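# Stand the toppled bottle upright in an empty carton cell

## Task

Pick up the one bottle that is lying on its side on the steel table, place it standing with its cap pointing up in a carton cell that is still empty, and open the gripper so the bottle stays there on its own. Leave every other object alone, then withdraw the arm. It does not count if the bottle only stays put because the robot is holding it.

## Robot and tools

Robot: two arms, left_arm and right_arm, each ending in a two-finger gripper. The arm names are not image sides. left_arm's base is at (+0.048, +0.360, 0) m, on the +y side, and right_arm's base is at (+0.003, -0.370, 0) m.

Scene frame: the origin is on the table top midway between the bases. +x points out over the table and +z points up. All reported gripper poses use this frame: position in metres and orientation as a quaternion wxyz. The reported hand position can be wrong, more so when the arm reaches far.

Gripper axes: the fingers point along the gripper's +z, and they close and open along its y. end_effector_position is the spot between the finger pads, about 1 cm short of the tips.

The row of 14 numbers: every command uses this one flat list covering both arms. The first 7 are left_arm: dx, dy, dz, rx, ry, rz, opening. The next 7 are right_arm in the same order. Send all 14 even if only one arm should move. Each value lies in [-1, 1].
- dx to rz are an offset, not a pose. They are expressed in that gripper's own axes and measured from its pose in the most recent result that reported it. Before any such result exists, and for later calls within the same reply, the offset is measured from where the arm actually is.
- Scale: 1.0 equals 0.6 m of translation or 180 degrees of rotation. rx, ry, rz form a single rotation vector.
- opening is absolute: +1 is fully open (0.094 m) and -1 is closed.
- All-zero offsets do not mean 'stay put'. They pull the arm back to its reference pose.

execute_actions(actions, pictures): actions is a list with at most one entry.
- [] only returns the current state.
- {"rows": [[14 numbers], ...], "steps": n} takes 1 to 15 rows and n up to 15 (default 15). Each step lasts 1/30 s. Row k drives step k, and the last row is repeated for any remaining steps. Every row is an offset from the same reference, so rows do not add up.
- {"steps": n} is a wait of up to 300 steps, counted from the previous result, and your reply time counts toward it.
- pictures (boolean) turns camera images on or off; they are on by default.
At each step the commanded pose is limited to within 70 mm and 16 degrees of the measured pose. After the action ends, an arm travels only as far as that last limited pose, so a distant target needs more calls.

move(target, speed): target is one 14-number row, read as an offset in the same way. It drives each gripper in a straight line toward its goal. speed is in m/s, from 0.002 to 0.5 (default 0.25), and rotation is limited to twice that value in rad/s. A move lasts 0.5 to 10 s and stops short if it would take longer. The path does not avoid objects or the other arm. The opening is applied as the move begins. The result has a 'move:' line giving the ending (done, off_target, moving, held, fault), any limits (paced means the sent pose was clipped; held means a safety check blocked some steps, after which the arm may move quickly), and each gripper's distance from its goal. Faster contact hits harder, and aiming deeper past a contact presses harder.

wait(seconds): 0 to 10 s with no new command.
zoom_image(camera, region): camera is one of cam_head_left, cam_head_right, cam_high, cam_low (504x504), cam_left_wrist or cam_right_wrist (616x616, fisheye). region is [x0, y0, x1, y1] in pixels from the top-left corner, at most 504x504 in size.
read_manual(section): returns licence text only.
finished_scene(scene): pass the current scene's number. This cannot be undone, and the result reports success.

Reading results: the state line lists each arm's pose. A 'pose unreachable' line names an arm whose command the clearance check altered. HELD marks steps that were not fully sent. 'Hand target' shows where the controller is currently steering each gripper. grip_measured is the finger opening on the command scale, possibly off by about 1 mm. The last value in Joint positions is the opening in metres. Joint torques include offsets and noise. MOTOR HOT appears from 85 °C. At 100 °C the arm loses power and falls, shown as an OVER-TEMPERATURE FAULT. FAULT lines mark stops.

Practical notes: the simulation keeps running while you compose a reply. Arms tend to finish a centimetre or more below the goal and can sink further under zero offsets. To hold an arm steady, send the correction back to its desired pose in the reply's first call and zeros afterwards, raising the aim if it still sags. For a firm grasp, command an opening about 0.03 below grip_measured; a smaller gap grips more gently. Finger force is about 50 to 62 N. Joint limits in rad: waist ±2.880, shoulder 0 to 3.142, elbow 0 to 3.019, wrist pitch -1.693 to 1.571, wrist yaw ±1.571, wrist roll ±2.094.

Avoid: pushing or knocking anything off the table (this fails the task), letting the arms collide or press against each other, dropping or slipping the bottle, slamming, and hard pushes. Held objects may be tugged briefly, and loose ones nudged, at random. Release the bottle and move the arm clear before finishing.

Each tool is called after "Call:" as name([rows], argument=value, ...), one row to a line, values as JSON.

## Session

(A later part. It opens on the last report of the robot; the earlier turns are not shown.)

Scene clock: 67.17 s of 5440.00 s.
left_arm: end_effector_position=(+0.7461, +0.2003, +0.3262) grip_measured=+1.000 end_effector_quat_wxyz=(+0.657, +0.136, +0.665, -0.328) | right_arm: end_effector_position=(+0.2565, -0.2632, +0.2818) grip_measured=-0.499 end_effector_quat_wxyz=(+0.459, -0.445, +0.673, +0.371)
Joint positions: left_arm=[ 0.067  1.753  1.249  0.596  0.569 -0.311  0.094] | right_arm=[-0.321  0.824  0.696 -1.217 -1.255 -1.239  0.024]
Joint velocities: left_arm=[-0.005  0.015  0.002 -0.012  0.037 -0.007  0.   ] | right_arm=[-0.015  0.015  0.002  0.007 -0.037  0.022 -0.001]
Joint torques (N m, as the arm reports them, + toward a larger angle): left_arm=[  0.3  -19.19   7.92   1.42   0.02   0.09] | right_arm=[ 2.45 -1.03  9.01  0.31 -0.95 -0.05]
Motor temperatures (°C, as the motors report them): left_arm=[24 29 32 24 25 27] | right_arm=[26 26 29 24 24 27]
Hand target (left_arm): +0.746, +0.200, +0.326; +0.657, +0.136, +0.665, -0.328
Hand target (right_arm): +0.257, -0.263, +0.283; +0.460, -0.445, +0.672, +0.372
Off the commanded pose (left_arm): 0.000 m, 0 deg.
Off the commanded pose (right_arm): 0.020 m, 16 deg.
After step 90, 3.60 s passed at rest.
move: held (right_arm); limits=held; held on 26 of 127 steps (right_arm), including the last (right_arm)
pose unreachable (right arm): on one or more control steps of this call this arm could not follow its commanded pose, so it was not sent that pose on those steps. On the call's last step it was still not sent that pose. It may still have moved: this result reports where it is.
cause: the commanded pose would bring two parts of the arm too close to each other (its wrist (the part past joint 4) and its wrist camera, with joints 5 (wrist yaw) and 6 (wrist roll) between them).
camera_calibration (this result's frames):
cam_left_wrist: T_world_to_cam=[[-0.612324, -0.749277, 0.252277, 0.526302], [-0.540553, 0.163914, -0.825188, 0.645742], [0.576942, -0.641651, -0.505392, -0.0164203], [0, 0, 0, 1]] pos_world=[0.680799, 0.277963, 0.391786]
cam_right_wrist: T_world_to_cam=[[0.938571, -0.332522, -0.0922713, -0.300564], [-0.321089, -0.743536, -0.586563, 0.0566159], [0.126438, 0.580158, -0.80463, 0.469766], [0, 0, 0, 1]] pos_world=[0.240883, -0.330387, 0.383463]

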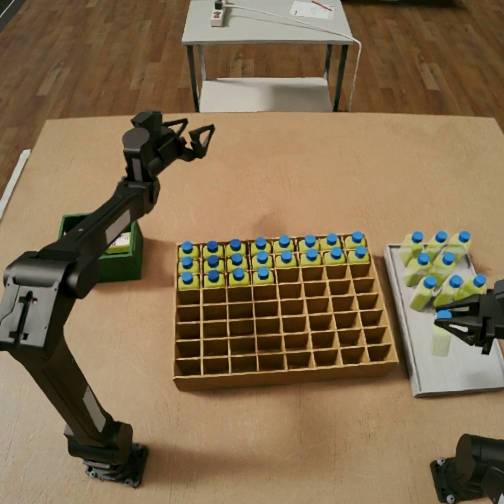

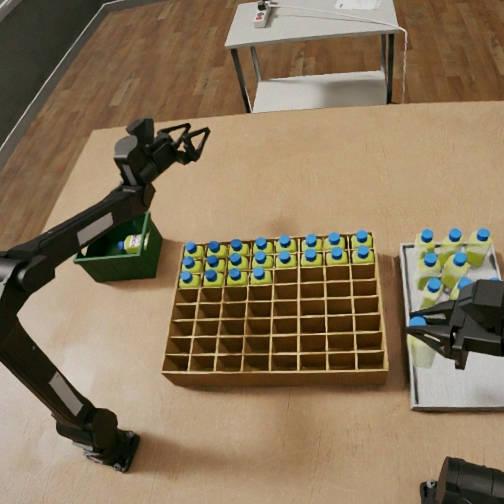

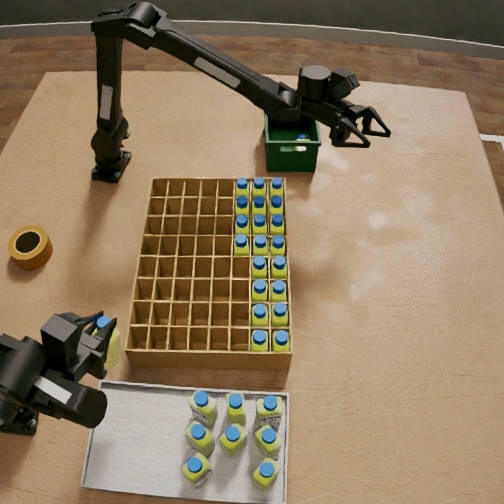

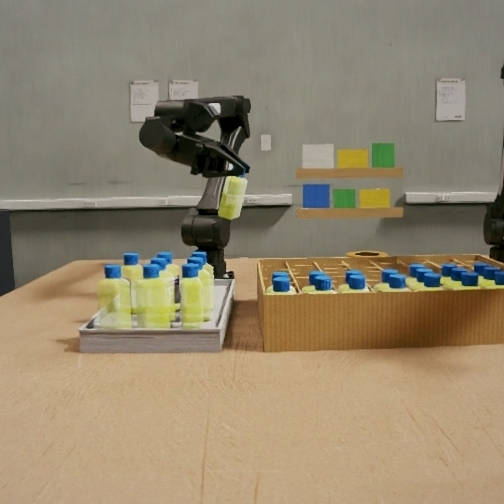

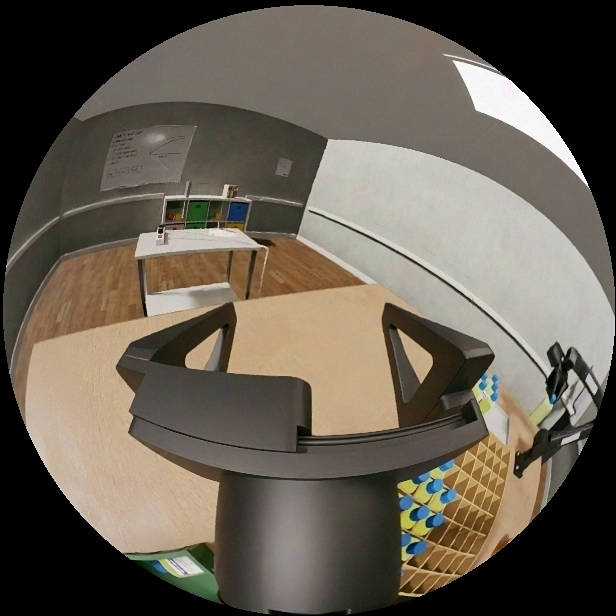

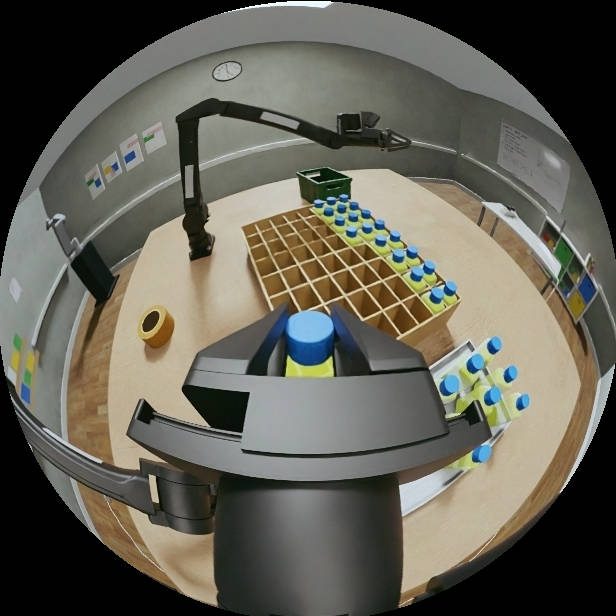

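Call:
move(target=[0,0,0,0,0,0,1,-0.059,-0.08,0.216,0.394,-0.103,0.036,-0.56], speed=0.15)

Scene clock: 78.90 s of 5440.00 s.
left_arm: end_effector_position=(+0.7461, +0.2003, +0.3262) grip_measured=+1.000 end_effector_quat_wxyz=(+0.657, +0.136, +0.665, -0.328) | right_arm: end_effector_position=(+0.3350, -0.1695, +0.2350) grip_measured=-0.499 end_effector_quat_wxyz=(+0.689, -0.022, +0.724, -0.029)
Joint positions: left_arm=[ 0.067  1.753  1.249  0.596  0.569 -0.311  0.094] | right_arm=[ 0.816  1.042  0.354  0.608  0.914 -0.009  0.024]
Joint velocities: left_arm=[ 0.005 -0.005 -0.007  0.002  0.007  0.051  0.   ] | right_arm=[-0.015  0.005 -0.007  0.002  0.022 -0.066  0.   ]
Joint torques (N m, as the arm reports them, + toward a larger angle): left_arm=[  0.69 -19.01   7.78   1.41   0.02   0.07] | right_arm=[ 4.06 -3.16 13.12  2.21  0.14 -0.11]
Motor temperatures (°C, as the motors report them): left_arm=[24 29 32 24 25 27] | right_arm=[26 26 29 24 24 27]
Hand target (left_arm): +0.746, +0.200, +0.326; +0.657, +0.136, +0.665, -0.328
Hand target (right_arm): +0.343, -0.152, +0.271; +0.709, -0.004, +0.705, -0.004
Off the commanded pose (left_arm): 0.000 m, 0 deg.
Off the commanded pose (right_arm): 0.042 m, 5 deg.
After step 90, 3.93 s passed at rest.
move: off_target (right_arm)
camera_calibration (this result's frames):
cam_left_wrist: T_world_to_cam=[[-0.612324, -0.749277, 0.252277, 0.526302], [-0.540553, 0.163914, -0.825188, 0.645742], [0.576942, -0.641651, -0.505392, -0.0164203], [0, 0, 0, 1]] pos_world=[0.680799, 0.277963, 0.391786]
cam_right_wrist: T_world_to_cam=[[-0.0124689, -0.997532, 0.0690902, -0.179451], [-0.629466, -0.0458559, -0.775674, 0.389993], [0.776928, -0.0531617, -0.627341, 0.00096218], [0, 0, 0, 1]] pos_world=[0.242502, -0.161074, 0.31551]

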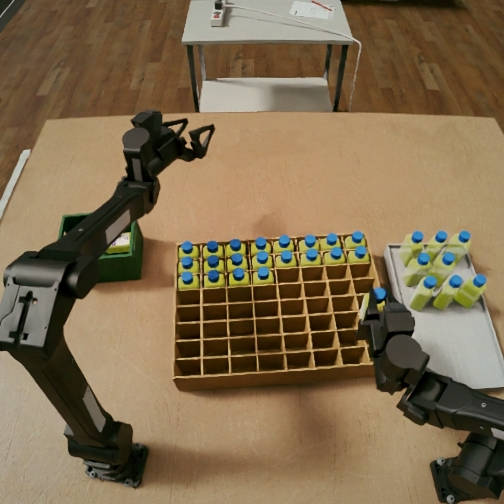

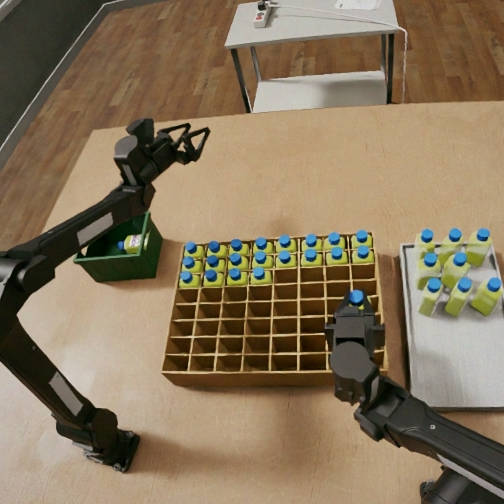

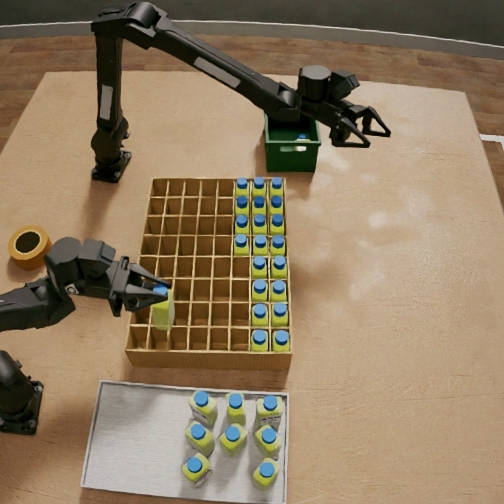

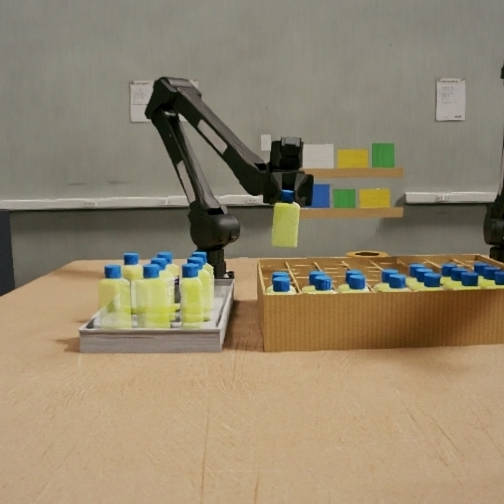

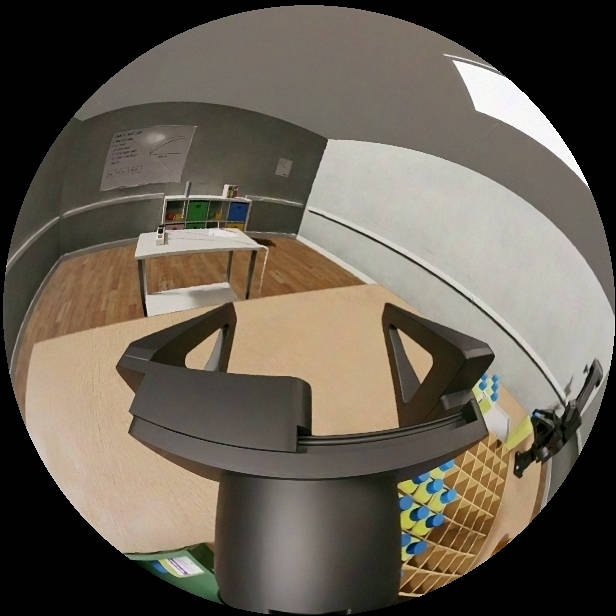

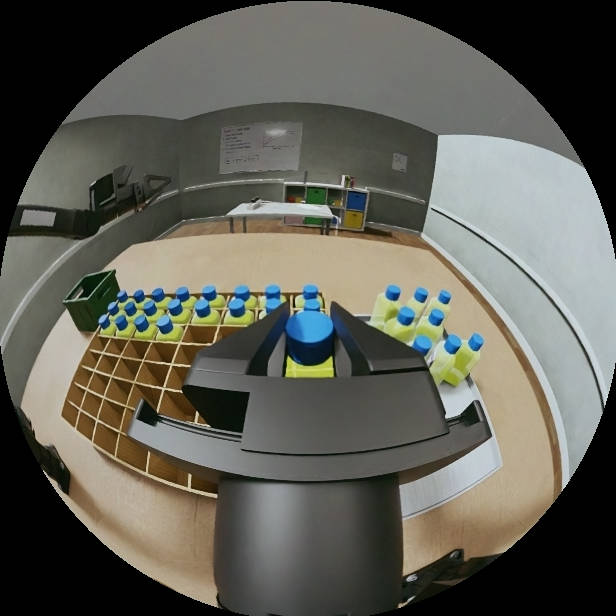

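Call:
zoom_image(camera="cam_high", region=[110,230,300,380])

Region (110, 230, 300, 380) of cam_high's 504x504 image, scaled by 2.653, with more detail than that image has; it fills the top 398 rows of this view, and the rest is white.

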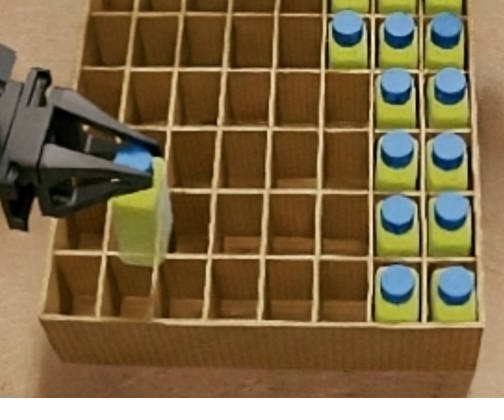

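Call:
move(target=[0,0,0,0,0,0,1,-0.02,0.008,0.03,0,-0.016,0.025,-0.56], speed=0.06)

Call:
zoom_image(camera="cam_low", region=[220,160,380,310])

Call:
zoom_image(camera="cam_high", region=[120,260,240,370])

Scene clock: 93.67 s of 5440.00 s.
left_arm: end_effector_position=(+0.7461, +0.2003, +0.3262) grip_measured=+1.000 end_effector_quat_wxyz=(+0.657, +0.136, +0.665, -0.328) | right_arm: end_effector_position=(+0.3447, -0.1657, +0.2309) grip_measured=-0.499 end_effector_quat_wxyz=(+0.697, -0.014, +0.717, -0.012)
Joint positions: left_arm=[ 0.067  1.753  1.249  0.596  0.569 -0.311  0.094] | right_arm=[ 0.791  1.103  0.354  0.704  0.876 -0.002  0.024]
Joint velocities: left_arm=[-0.015 -0.005 -0.007  0.012  0.007  0.022  0.   ] | right_arm=[ 0.015 -0.005 -0.012  0.017  0.007 -0.037 -0.   ]
Joint torques (N m, as the arm reports them, + toward a larger angle): left_arm=[  0.61 -18.99   7.76   1.38   0.     0.07] | right_arm=[ 1.1  -3.19  9.53  1.97 -0.18  0.07]
Motor temperatures (°C, as the motors report them): left_arm=[24 29 32 24 25 27] | right_arm=[26 26 31 25 24 27]
Hand target (left_arm): +0.746, +0.200, +0.326; +0.657, +0.136, +0.665, -0.328
Hand target (right_arm): +0.353, -0.164, +0.246; +0.707, +0.006, +0.707, -0.001
Off the commanded pose (left_arm): 0.000 m, 0 deg.
Off the commanded pose (right_arm): 0.017 m, 3 deg.
After step 90, 10.73 s passed at rest.
move: off_target (right_arm)
camera_calibration (this result's frames):
cam_left_wrist: T_world_to_cam=[[-0.612324, -0.749277, 0.252277, 0.526302], [-0.540553, 0.163914, -0.825188, 0.645742], [0.576942, -0.641651, -0.505392, -0.0164203], [0, 0, 0, 1]] pos_world=[0.680799, 0.277963, 0.391786]
cam_right_wrist: T_world_to_cam=[[-0.000895683, -0.999453, 0.0330738, -0.171267], [-0.612966, -0.0255832, -0.789695, 0.394072], [0.790109, -0.0209804, -0.612607, -0.0115558], [0, 0, 0, 1]] pos_world=[0.25053, -0.161334, 0.309782]

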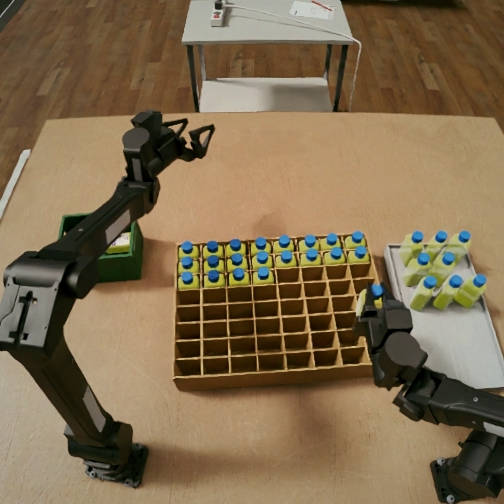

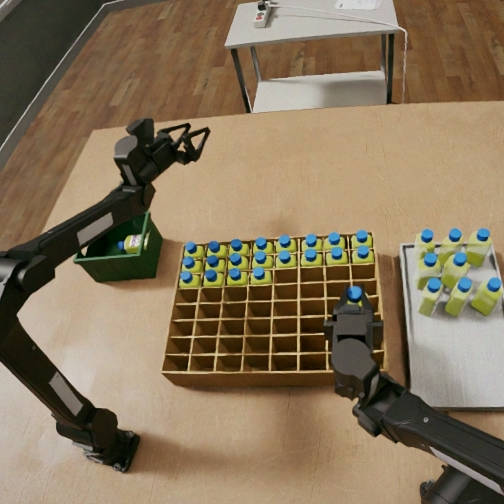

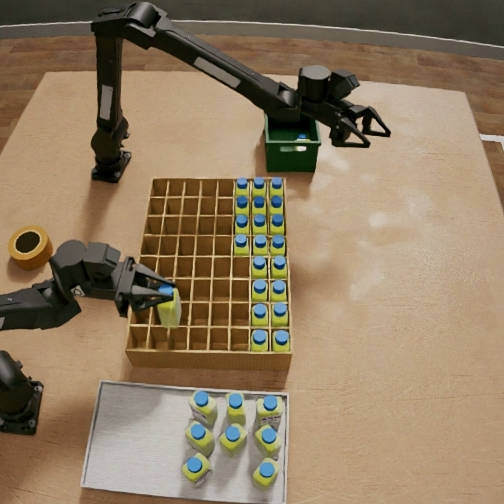

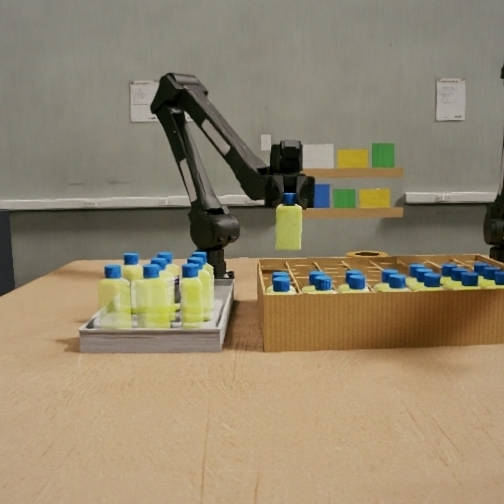

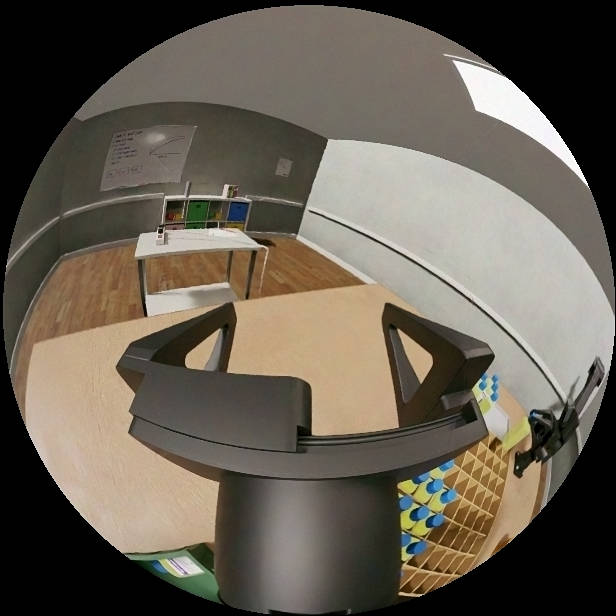

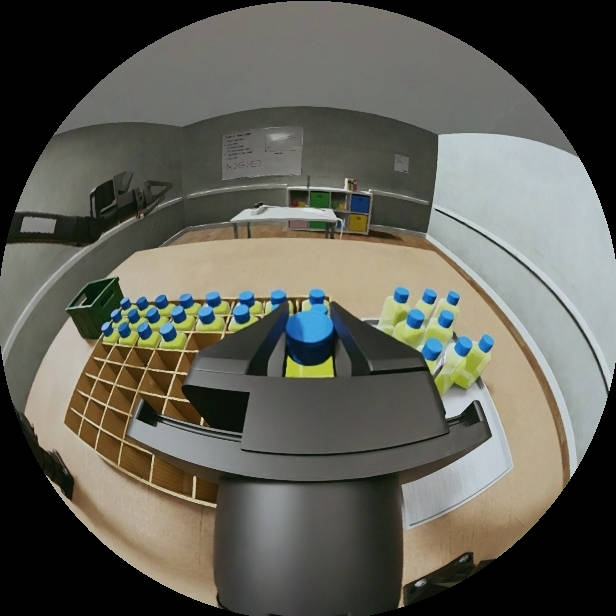

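Region (220, 160, 380, 310) of cam_low's 504x504 image, scaled by 3.150, with more detail than that image has; it fills the top 472 rows of this view, and the rest is white.

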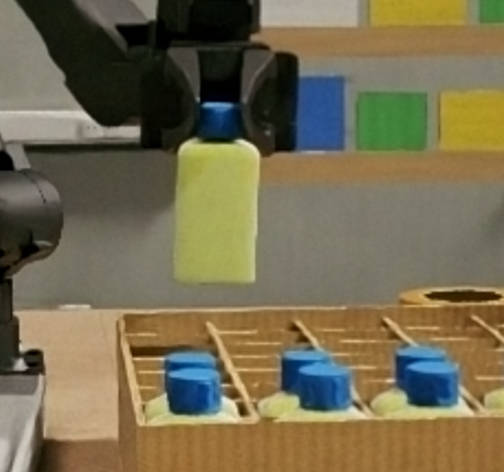

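Region (120, 260, 240, 370) of cam_high's 504x504 image, scaled by 4.200, with more detail than that image has; it fills the top 462 rows of this view, and the rest is white.

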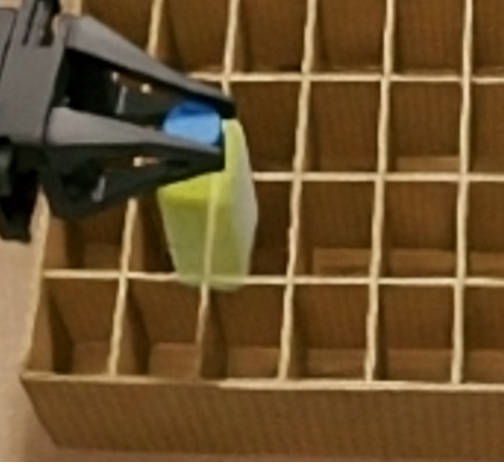

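Call:
move(target=[0,0,0,0,0,0,1,-0.012,0.045,0.03,0,-0.008,0.012,-0.56], speed=0.06)

Call:
zoom_image(camera="cam_low", region=[220,160,380,310])

Call:
zoom_image(camera="cam_high", region=[120,260,240,370])

Scene clock: 115.17 s of 5440.00 s.
left_arm: end_effector_position=(+0.7461, +0.2003, +0.3262) grip_measured=+1.000 end_effector_quat_wxyz=(+0.657, +0.136, +0.665, -0.328) | right_arm: end_effector_position=(+0.3520, -0.1585, +0.2071) grip_measured=-0.499 end_effector_quat_wxyz=(+0.687, -0.021, +0.726, -0.026)
Joint positions: left_arm=[ 0.067  1.753  1.249  0.596  0.569 -0.311  0.094] | right_arm=[ 0.791  1.204  0.361  0.757  0.885 -0.     0.024]
Joint velocities: left_arm=[-0.015 -0.015 -0.007 -0.027  0.037  0.007  0.   ] | right_arm=[-0.015 -0.015  0.002 -0.002  0.066 -0.066 -0.001]
Joint torques (N m, as the arm reports them, + toward a larger angle): left_arm=[  0.49 -19.17   7.88   1.35   0.     0.08] | right_arm=[ 3.74 -4.1  11.59  2.24  0.13  0.08]
Motor temperatures (°C, as the motors report them): left_arm=[24 29 32 24 25 27] | right_arm=[26 26 30 25 24 27]
Hand target (left_arm): +0.746, +0.200, +0.326; +0.657, +0.136, +0.665, -0.328
Hand target (right_arm): +0.361, -0.140, +0.237; +0.706, -0.000, +0.709, +0.002
Off the commanded pose (left_arm): 0.000 m, 0 deg.
Off the commanded pose (right_arm): 0.037 m, 5 deg.
After step 90, 17.50 s passed at rest.
move: off_target (right_arm)
camera_calibration (this result's frames):
cam_left_wrist: T_world_to_cam=[[-0.612324, -0.749277, 0.252277, 0.526302], [-0.540553, 0.163914, -0.825188, 0.645742], [0.576942, -0.641651, -0.505392, -0.0164203], [0, 0, 0, 1]] pos_world=[0.680799, 0.277963, 0.391786]
cam_right_wrist: T_world_to_cam=[[-0.00918868, -0.997891, 0.064253, -0.166572], [-0.634033, -0.0438738, -0.77206, 0.380829], [0.773251, -0.0478327, -0.632293, -0.0260075], [0, 0, 0, 1]] pos_world=[0.260038, -0.150756, 0.288281]

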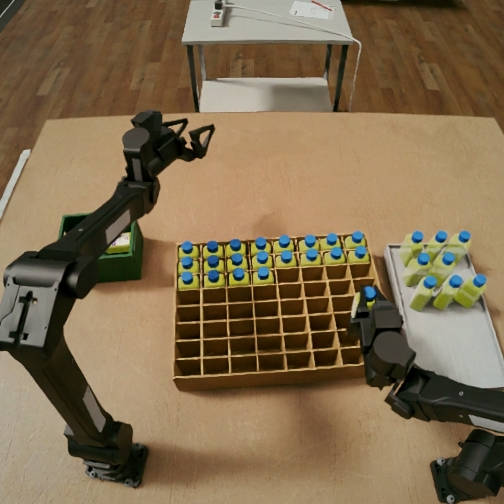

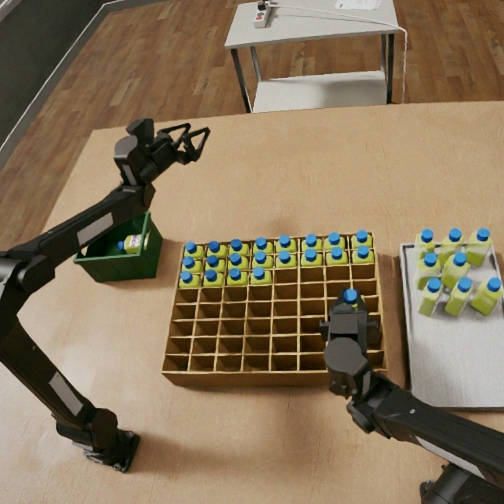

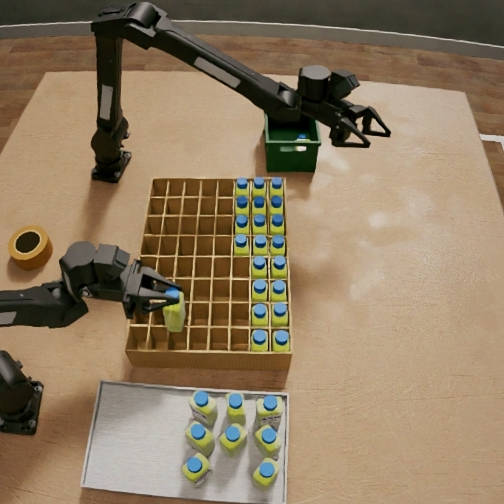

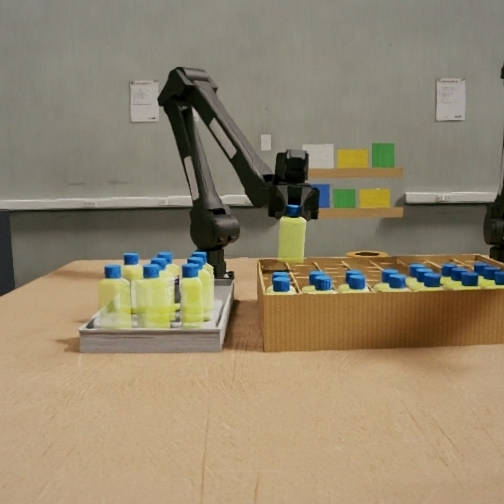

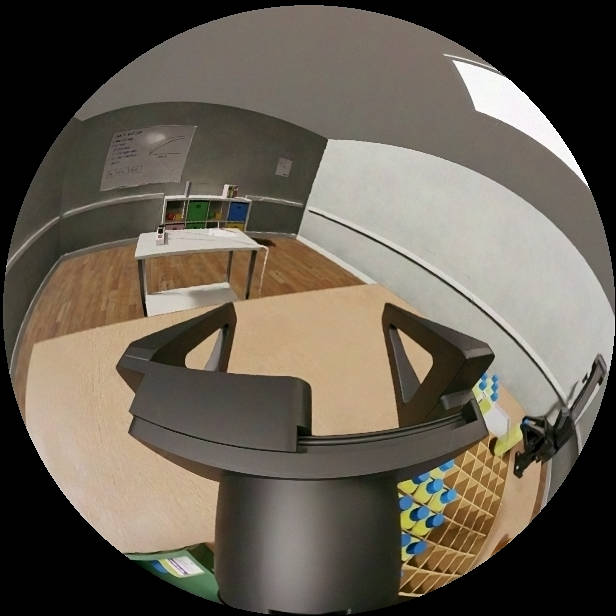

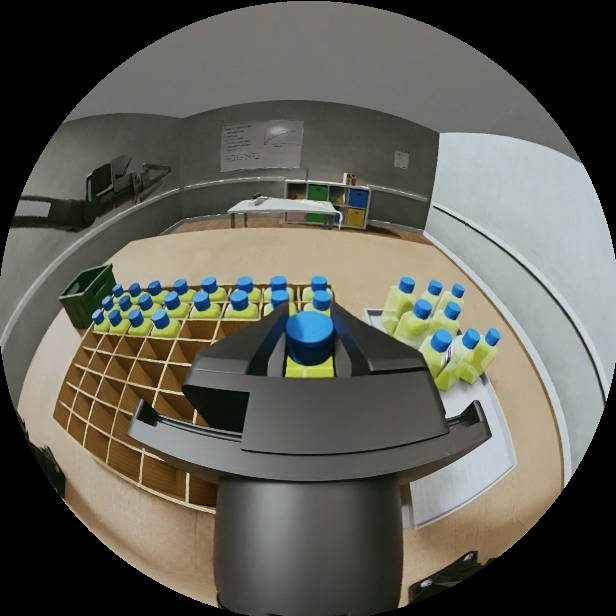

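Region (220, 160, 380, 310) of cam_low's 504x504 image, scaled by 3.150, with more detail than that image has; it fills the top 472 rows of this view, and the rest is white.

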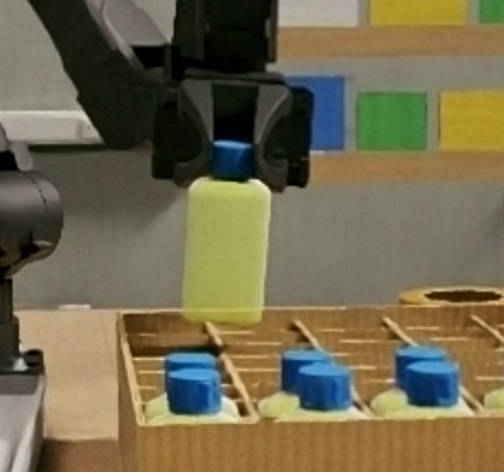

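Region (120, 260, 240, 370) of cam_high's 504x504 image, scaled by 4.200, with more detail than that image has; it fills the top 462 rows of this view, and the rest is white.

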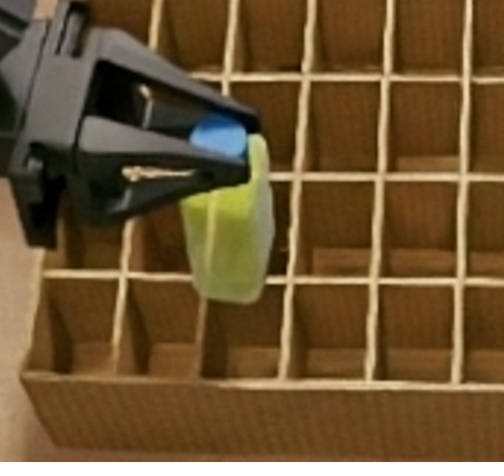

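Call:
move(target=[0,0,0,0,0,0,1,-0.1,0.06,0.015,0,-0.02,0.03,-0.56], speed=0.08)

Call:
zoom_image(camera="cam_low", region=[220,160,380,310])

Call:
zoom_image(camera="cam_high", region=[120,260,240,370])

Scene clock: 120.07 s of 5440.00 s.
left_arm: end_effector_position=(+0.7461, +0.2003, +0.3262) grip_measured=+1.000 end_effector_quat_wxyz=(+0.657, +0.136, +0.665, -0.328) | right_arm: end_effector_position=(+0.3573, -0.1366, +0.2351) grip_measured=-0.499 end_effector_quat_wxyz=(+0.697, -0.004, +0.717, -0.017)
Joint positions: left_arm=[ 0.067  1.753  1.249  0.596  0.569 -0.311  0.094] | right_arm=[0.829 1.204 0.439 0.718 0.934 0.008 0.024]
Joint velocities: left_arm=[-0.005 -0.024  0.017  0.002 -0.022  0.007  0.   ] | right_arm=[ 0.015  0.005 -0.002 -0.002 -0.007 -0.007 -0.001]
Joint torques (N m, as the arm reports them, + toward a larger angle): left_arm=[  0.19 -18.97   7.76   1.43   0.01   0.1 ] | right_arm=[ 3.74 -6.08 11.92  1.13  0.11  0.07]
Motor temperatures (°C, as the motors report them): left_arm=[24 29 32 24 25 27] | right_arm=[26 26 30 25 24 27]
Hand target (left_arm): +0.746, +0.200, +0.326; +0.657, +0.136, +0.665, -0.328
Hand target (right_arm): +0.363, -0.120, +0.264; +0.710, +0.012, +0.704, +0.007
Off the commanded pose (left_arm): 0.000 m, 0 deg.
Off the commanded pose (right_arm): 0.035 m, 4 deg.
After step 90, 0.67 s passed at rest.
move: off_target (right_arm)
camera_calibration (this result's frames):
cam_left_wrist: T_world_to_cam=[[-0.612324, -0.749277, 0.252277, 0.526302], [-0.540553, 0.163914, -0.825188, 0.645742], [0.576942, -0.641651, -0.505392, -0.0164203], [0, 0, 0, 1]] pos_world=[0.680799, 0.277963, 0.391786]
cam_right_wrist: T_world_to_cam=[[-0.0216976, -0.999378, 0.0278089, -0.13359], [-0.613489, -0.00865364, -0.789656, 0.408297], [0.789405, -0.0341941, -0.61292, -0.0198022], [0, 0, 0, 1]] pos_world=[0.263219, -0.130651, 0.313992]

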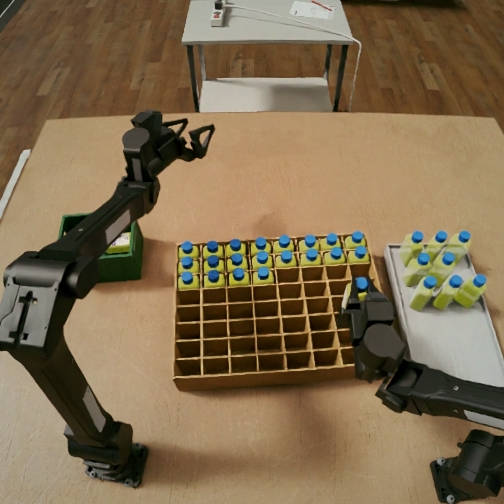

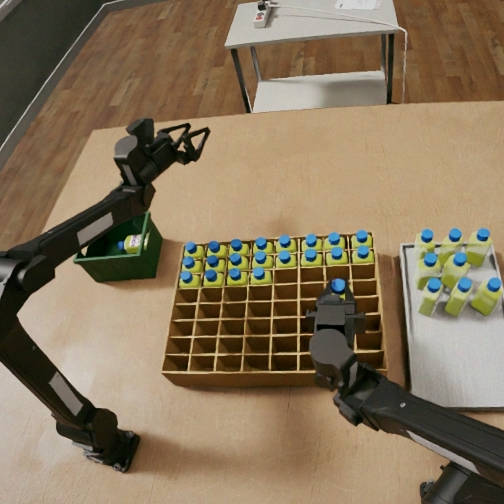

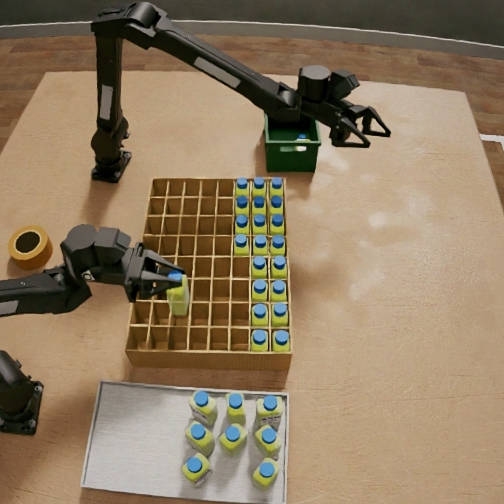

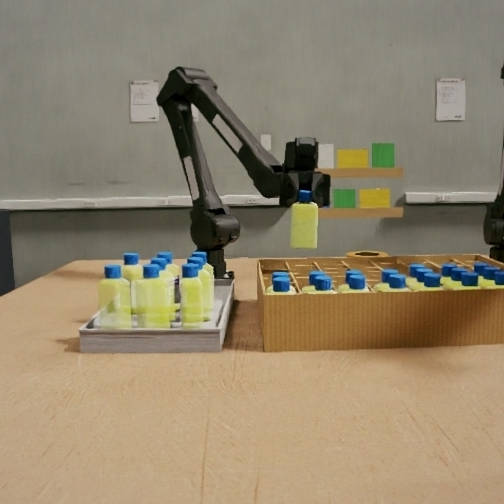

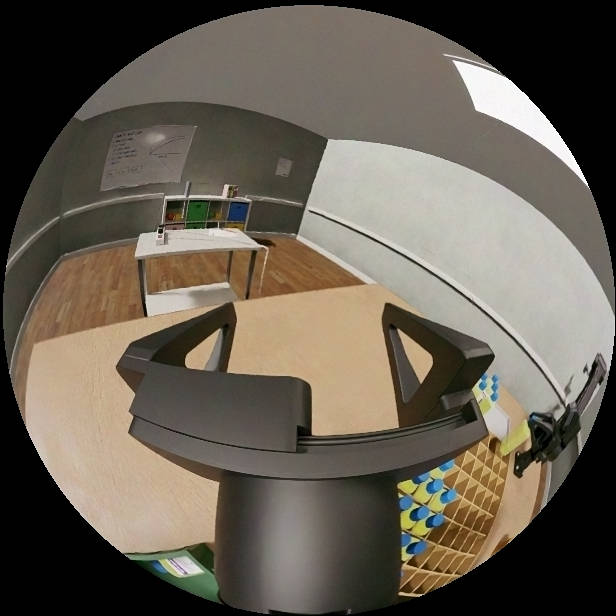

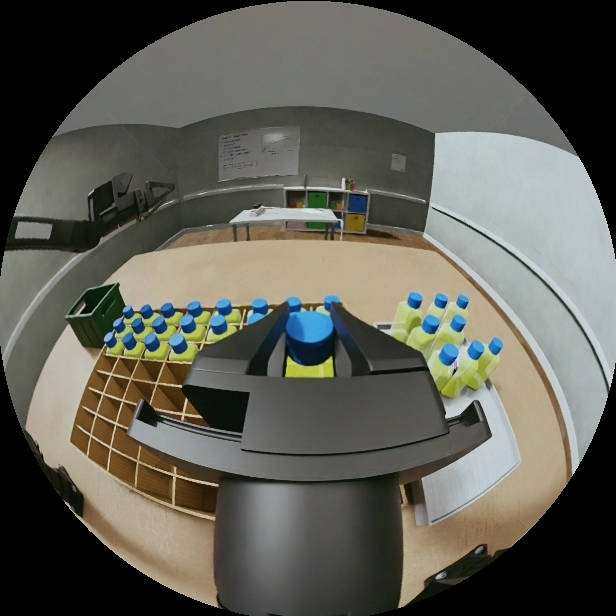

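Region (220, 160, 380, 310) of cam_low's 504x504 image, scaled by 3.150, with more detail than that image has; it fills the top 472 rows of this view, and the rest is white.

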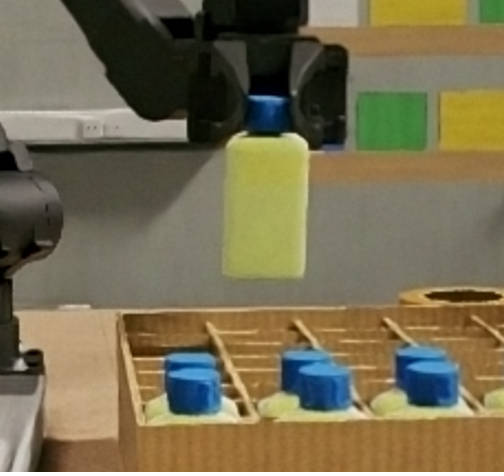

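Region (120, 260, 240, 370) of cam_high's 504x504 image, scaled by 4.200, with more detail than that image has; it fills the top 462 rows of this view, and the rest is white.

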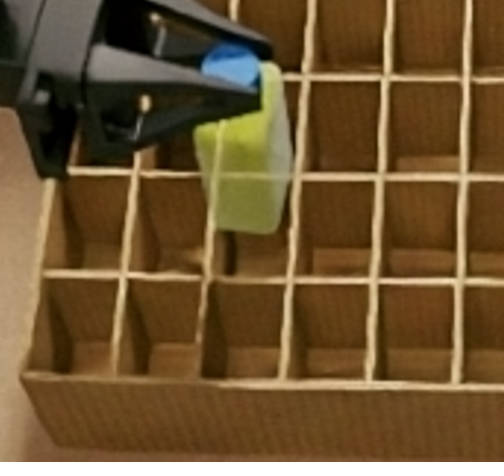

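Call:
move(target=[0,0,0,0,0,0,1,0.025,-0.004,0,0,-0.005,0.008,-0.56], speed=0.02)

Call:
zoom_image(camera="cam_low", region=[240,200,360,310])

Call:
zoom_image(camera="cam_high", region=[120,260,240,370])

Scene clock: 125.47 s of 5440.00 s.
left_arm: end_effector_position=(+0.7461, +0.2003, +0.3262) grip_measured=+1.000 end_effector_quat_wxyz=(+0.657, +0.136, +0.665, -0.328) | right_arm: end_effector_position=(+0.3554, -0.1389, +0.2192) grip_measured=-0.499 end_effector_quat_wxyz=(+0.699, -0.002, +0.715, -0.014)
Joint positions: left_arm=[ 0.067  1.753  1.249  0.596  0.569 -0.311  0.094] | right_arm=[0.829 1.252 0.409 0.804 0.933 0.008 0.024]
Joint velocities: left_arm=[-0.005 -0.015  0.002 -0.012 -0.007 -0.022  0.   ] | right_arm=[-0.005 -0.015 -0.012 -0.007 -0.007 -0.007 -0.001]
Joint torques (N m, as the arm reports them, + toward a larger angle): left_arm=[  0.6  -19.1    7.88   1.4    0.02   0.07] | right_arm=[ 1.99 -4.85  6.96  1.99 -0.18  0.04]
Motor temperatures (°C, as the motors report them): left_arm=[24 29 32 24 25 27] | right_arm=[26 26 30 25 24 27]
Hand target (left_arm): +0.746, +0.200, +0.326; +0.657, +0.136, +0.665, -0.328
Hand target (right_arm): +0.357, -0.140, +0.220; +0.702, +0.005, +0.712, -0.008
Off the commanded pose (left_arm): 0.000 m, 0 deg.
Off the commanded pose (right_arm): 0.002 m, 1 deg.
After step 90, 1.37 s passed at rest.
move: done
camera_calibration (this result's frames):
cam_left_wrist: T_world_to_cam=[[-0.612324, -0.749277, 0.252277, 0.526302], [-0.540553, 0.163914, -0.825188, 0.645742], [0.576942, -0.641651, -0.505392, -0.0164203], [0, 0, 0, 1]] pos_world=[0.680799, 0.277963, 0.391786]
cam_right_wrist: T_world_to_cam=[[-0.0206835, -0.999572, 0.0207121, -0.134344], [-0.609284, -0.003823, -0.792943, 0.394446], [0.792683, -0.0290204, -0.608943, -0.029409], [0, 0, 0, 1]] pos_world=[0.260862, -0.133632, 0.297647]

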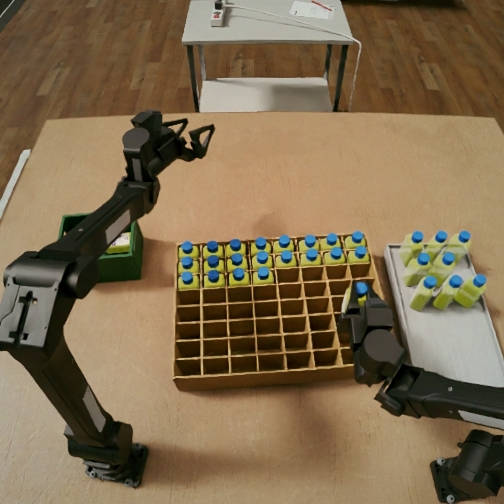

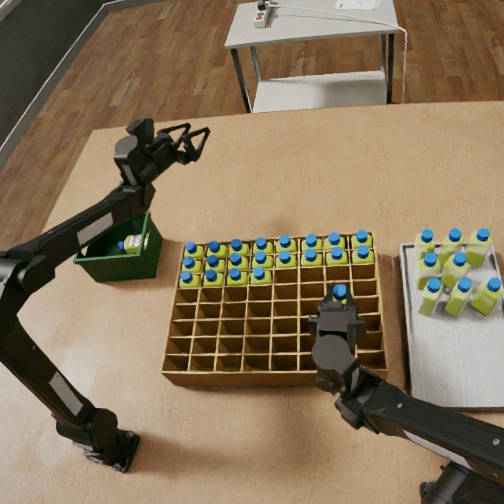

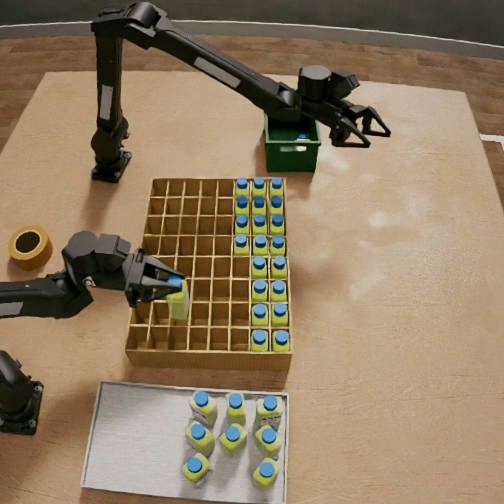

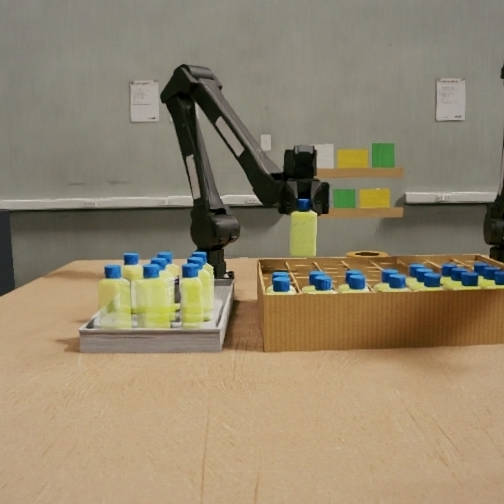

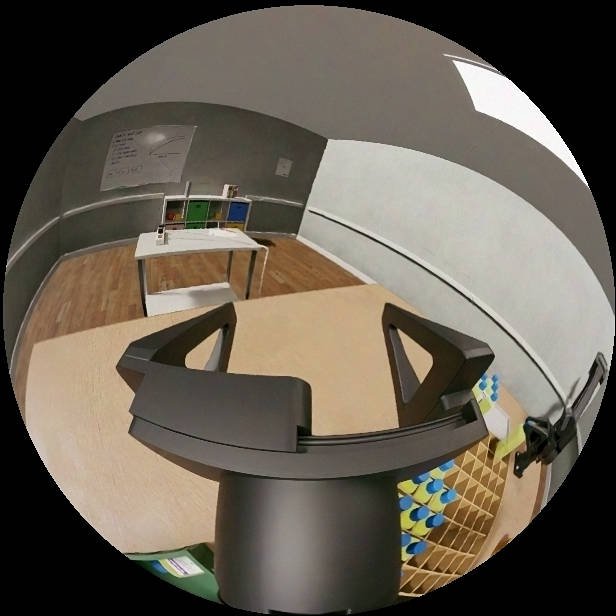

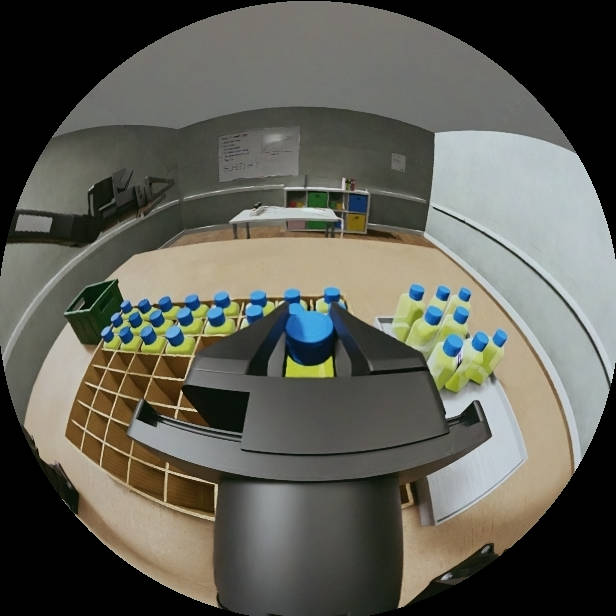

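Region (240, 200, 360, 310) of cam_low's 504x504 image, scaled by 4.200, with more detail than that image has; it fills the top 462 rows of this view, and the rest is white.

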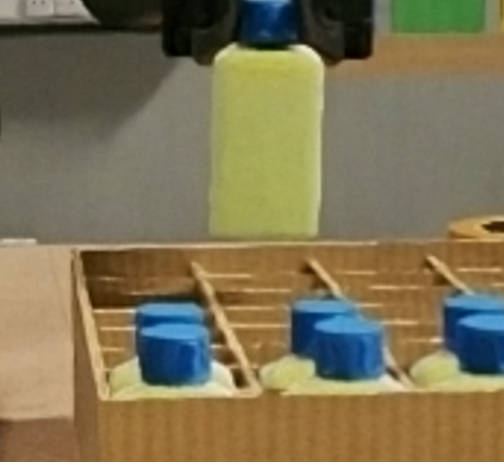

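Region (120, 260, 240, 370) of cam_high's 504x504 image, scaled by 4.200, with more detail than that image has; it fills the top 462 rows of this view, and the rest is white.

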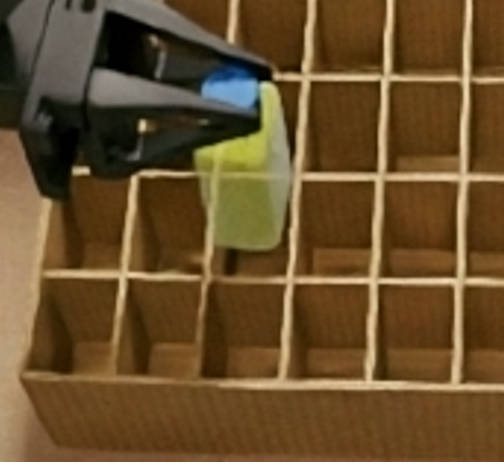

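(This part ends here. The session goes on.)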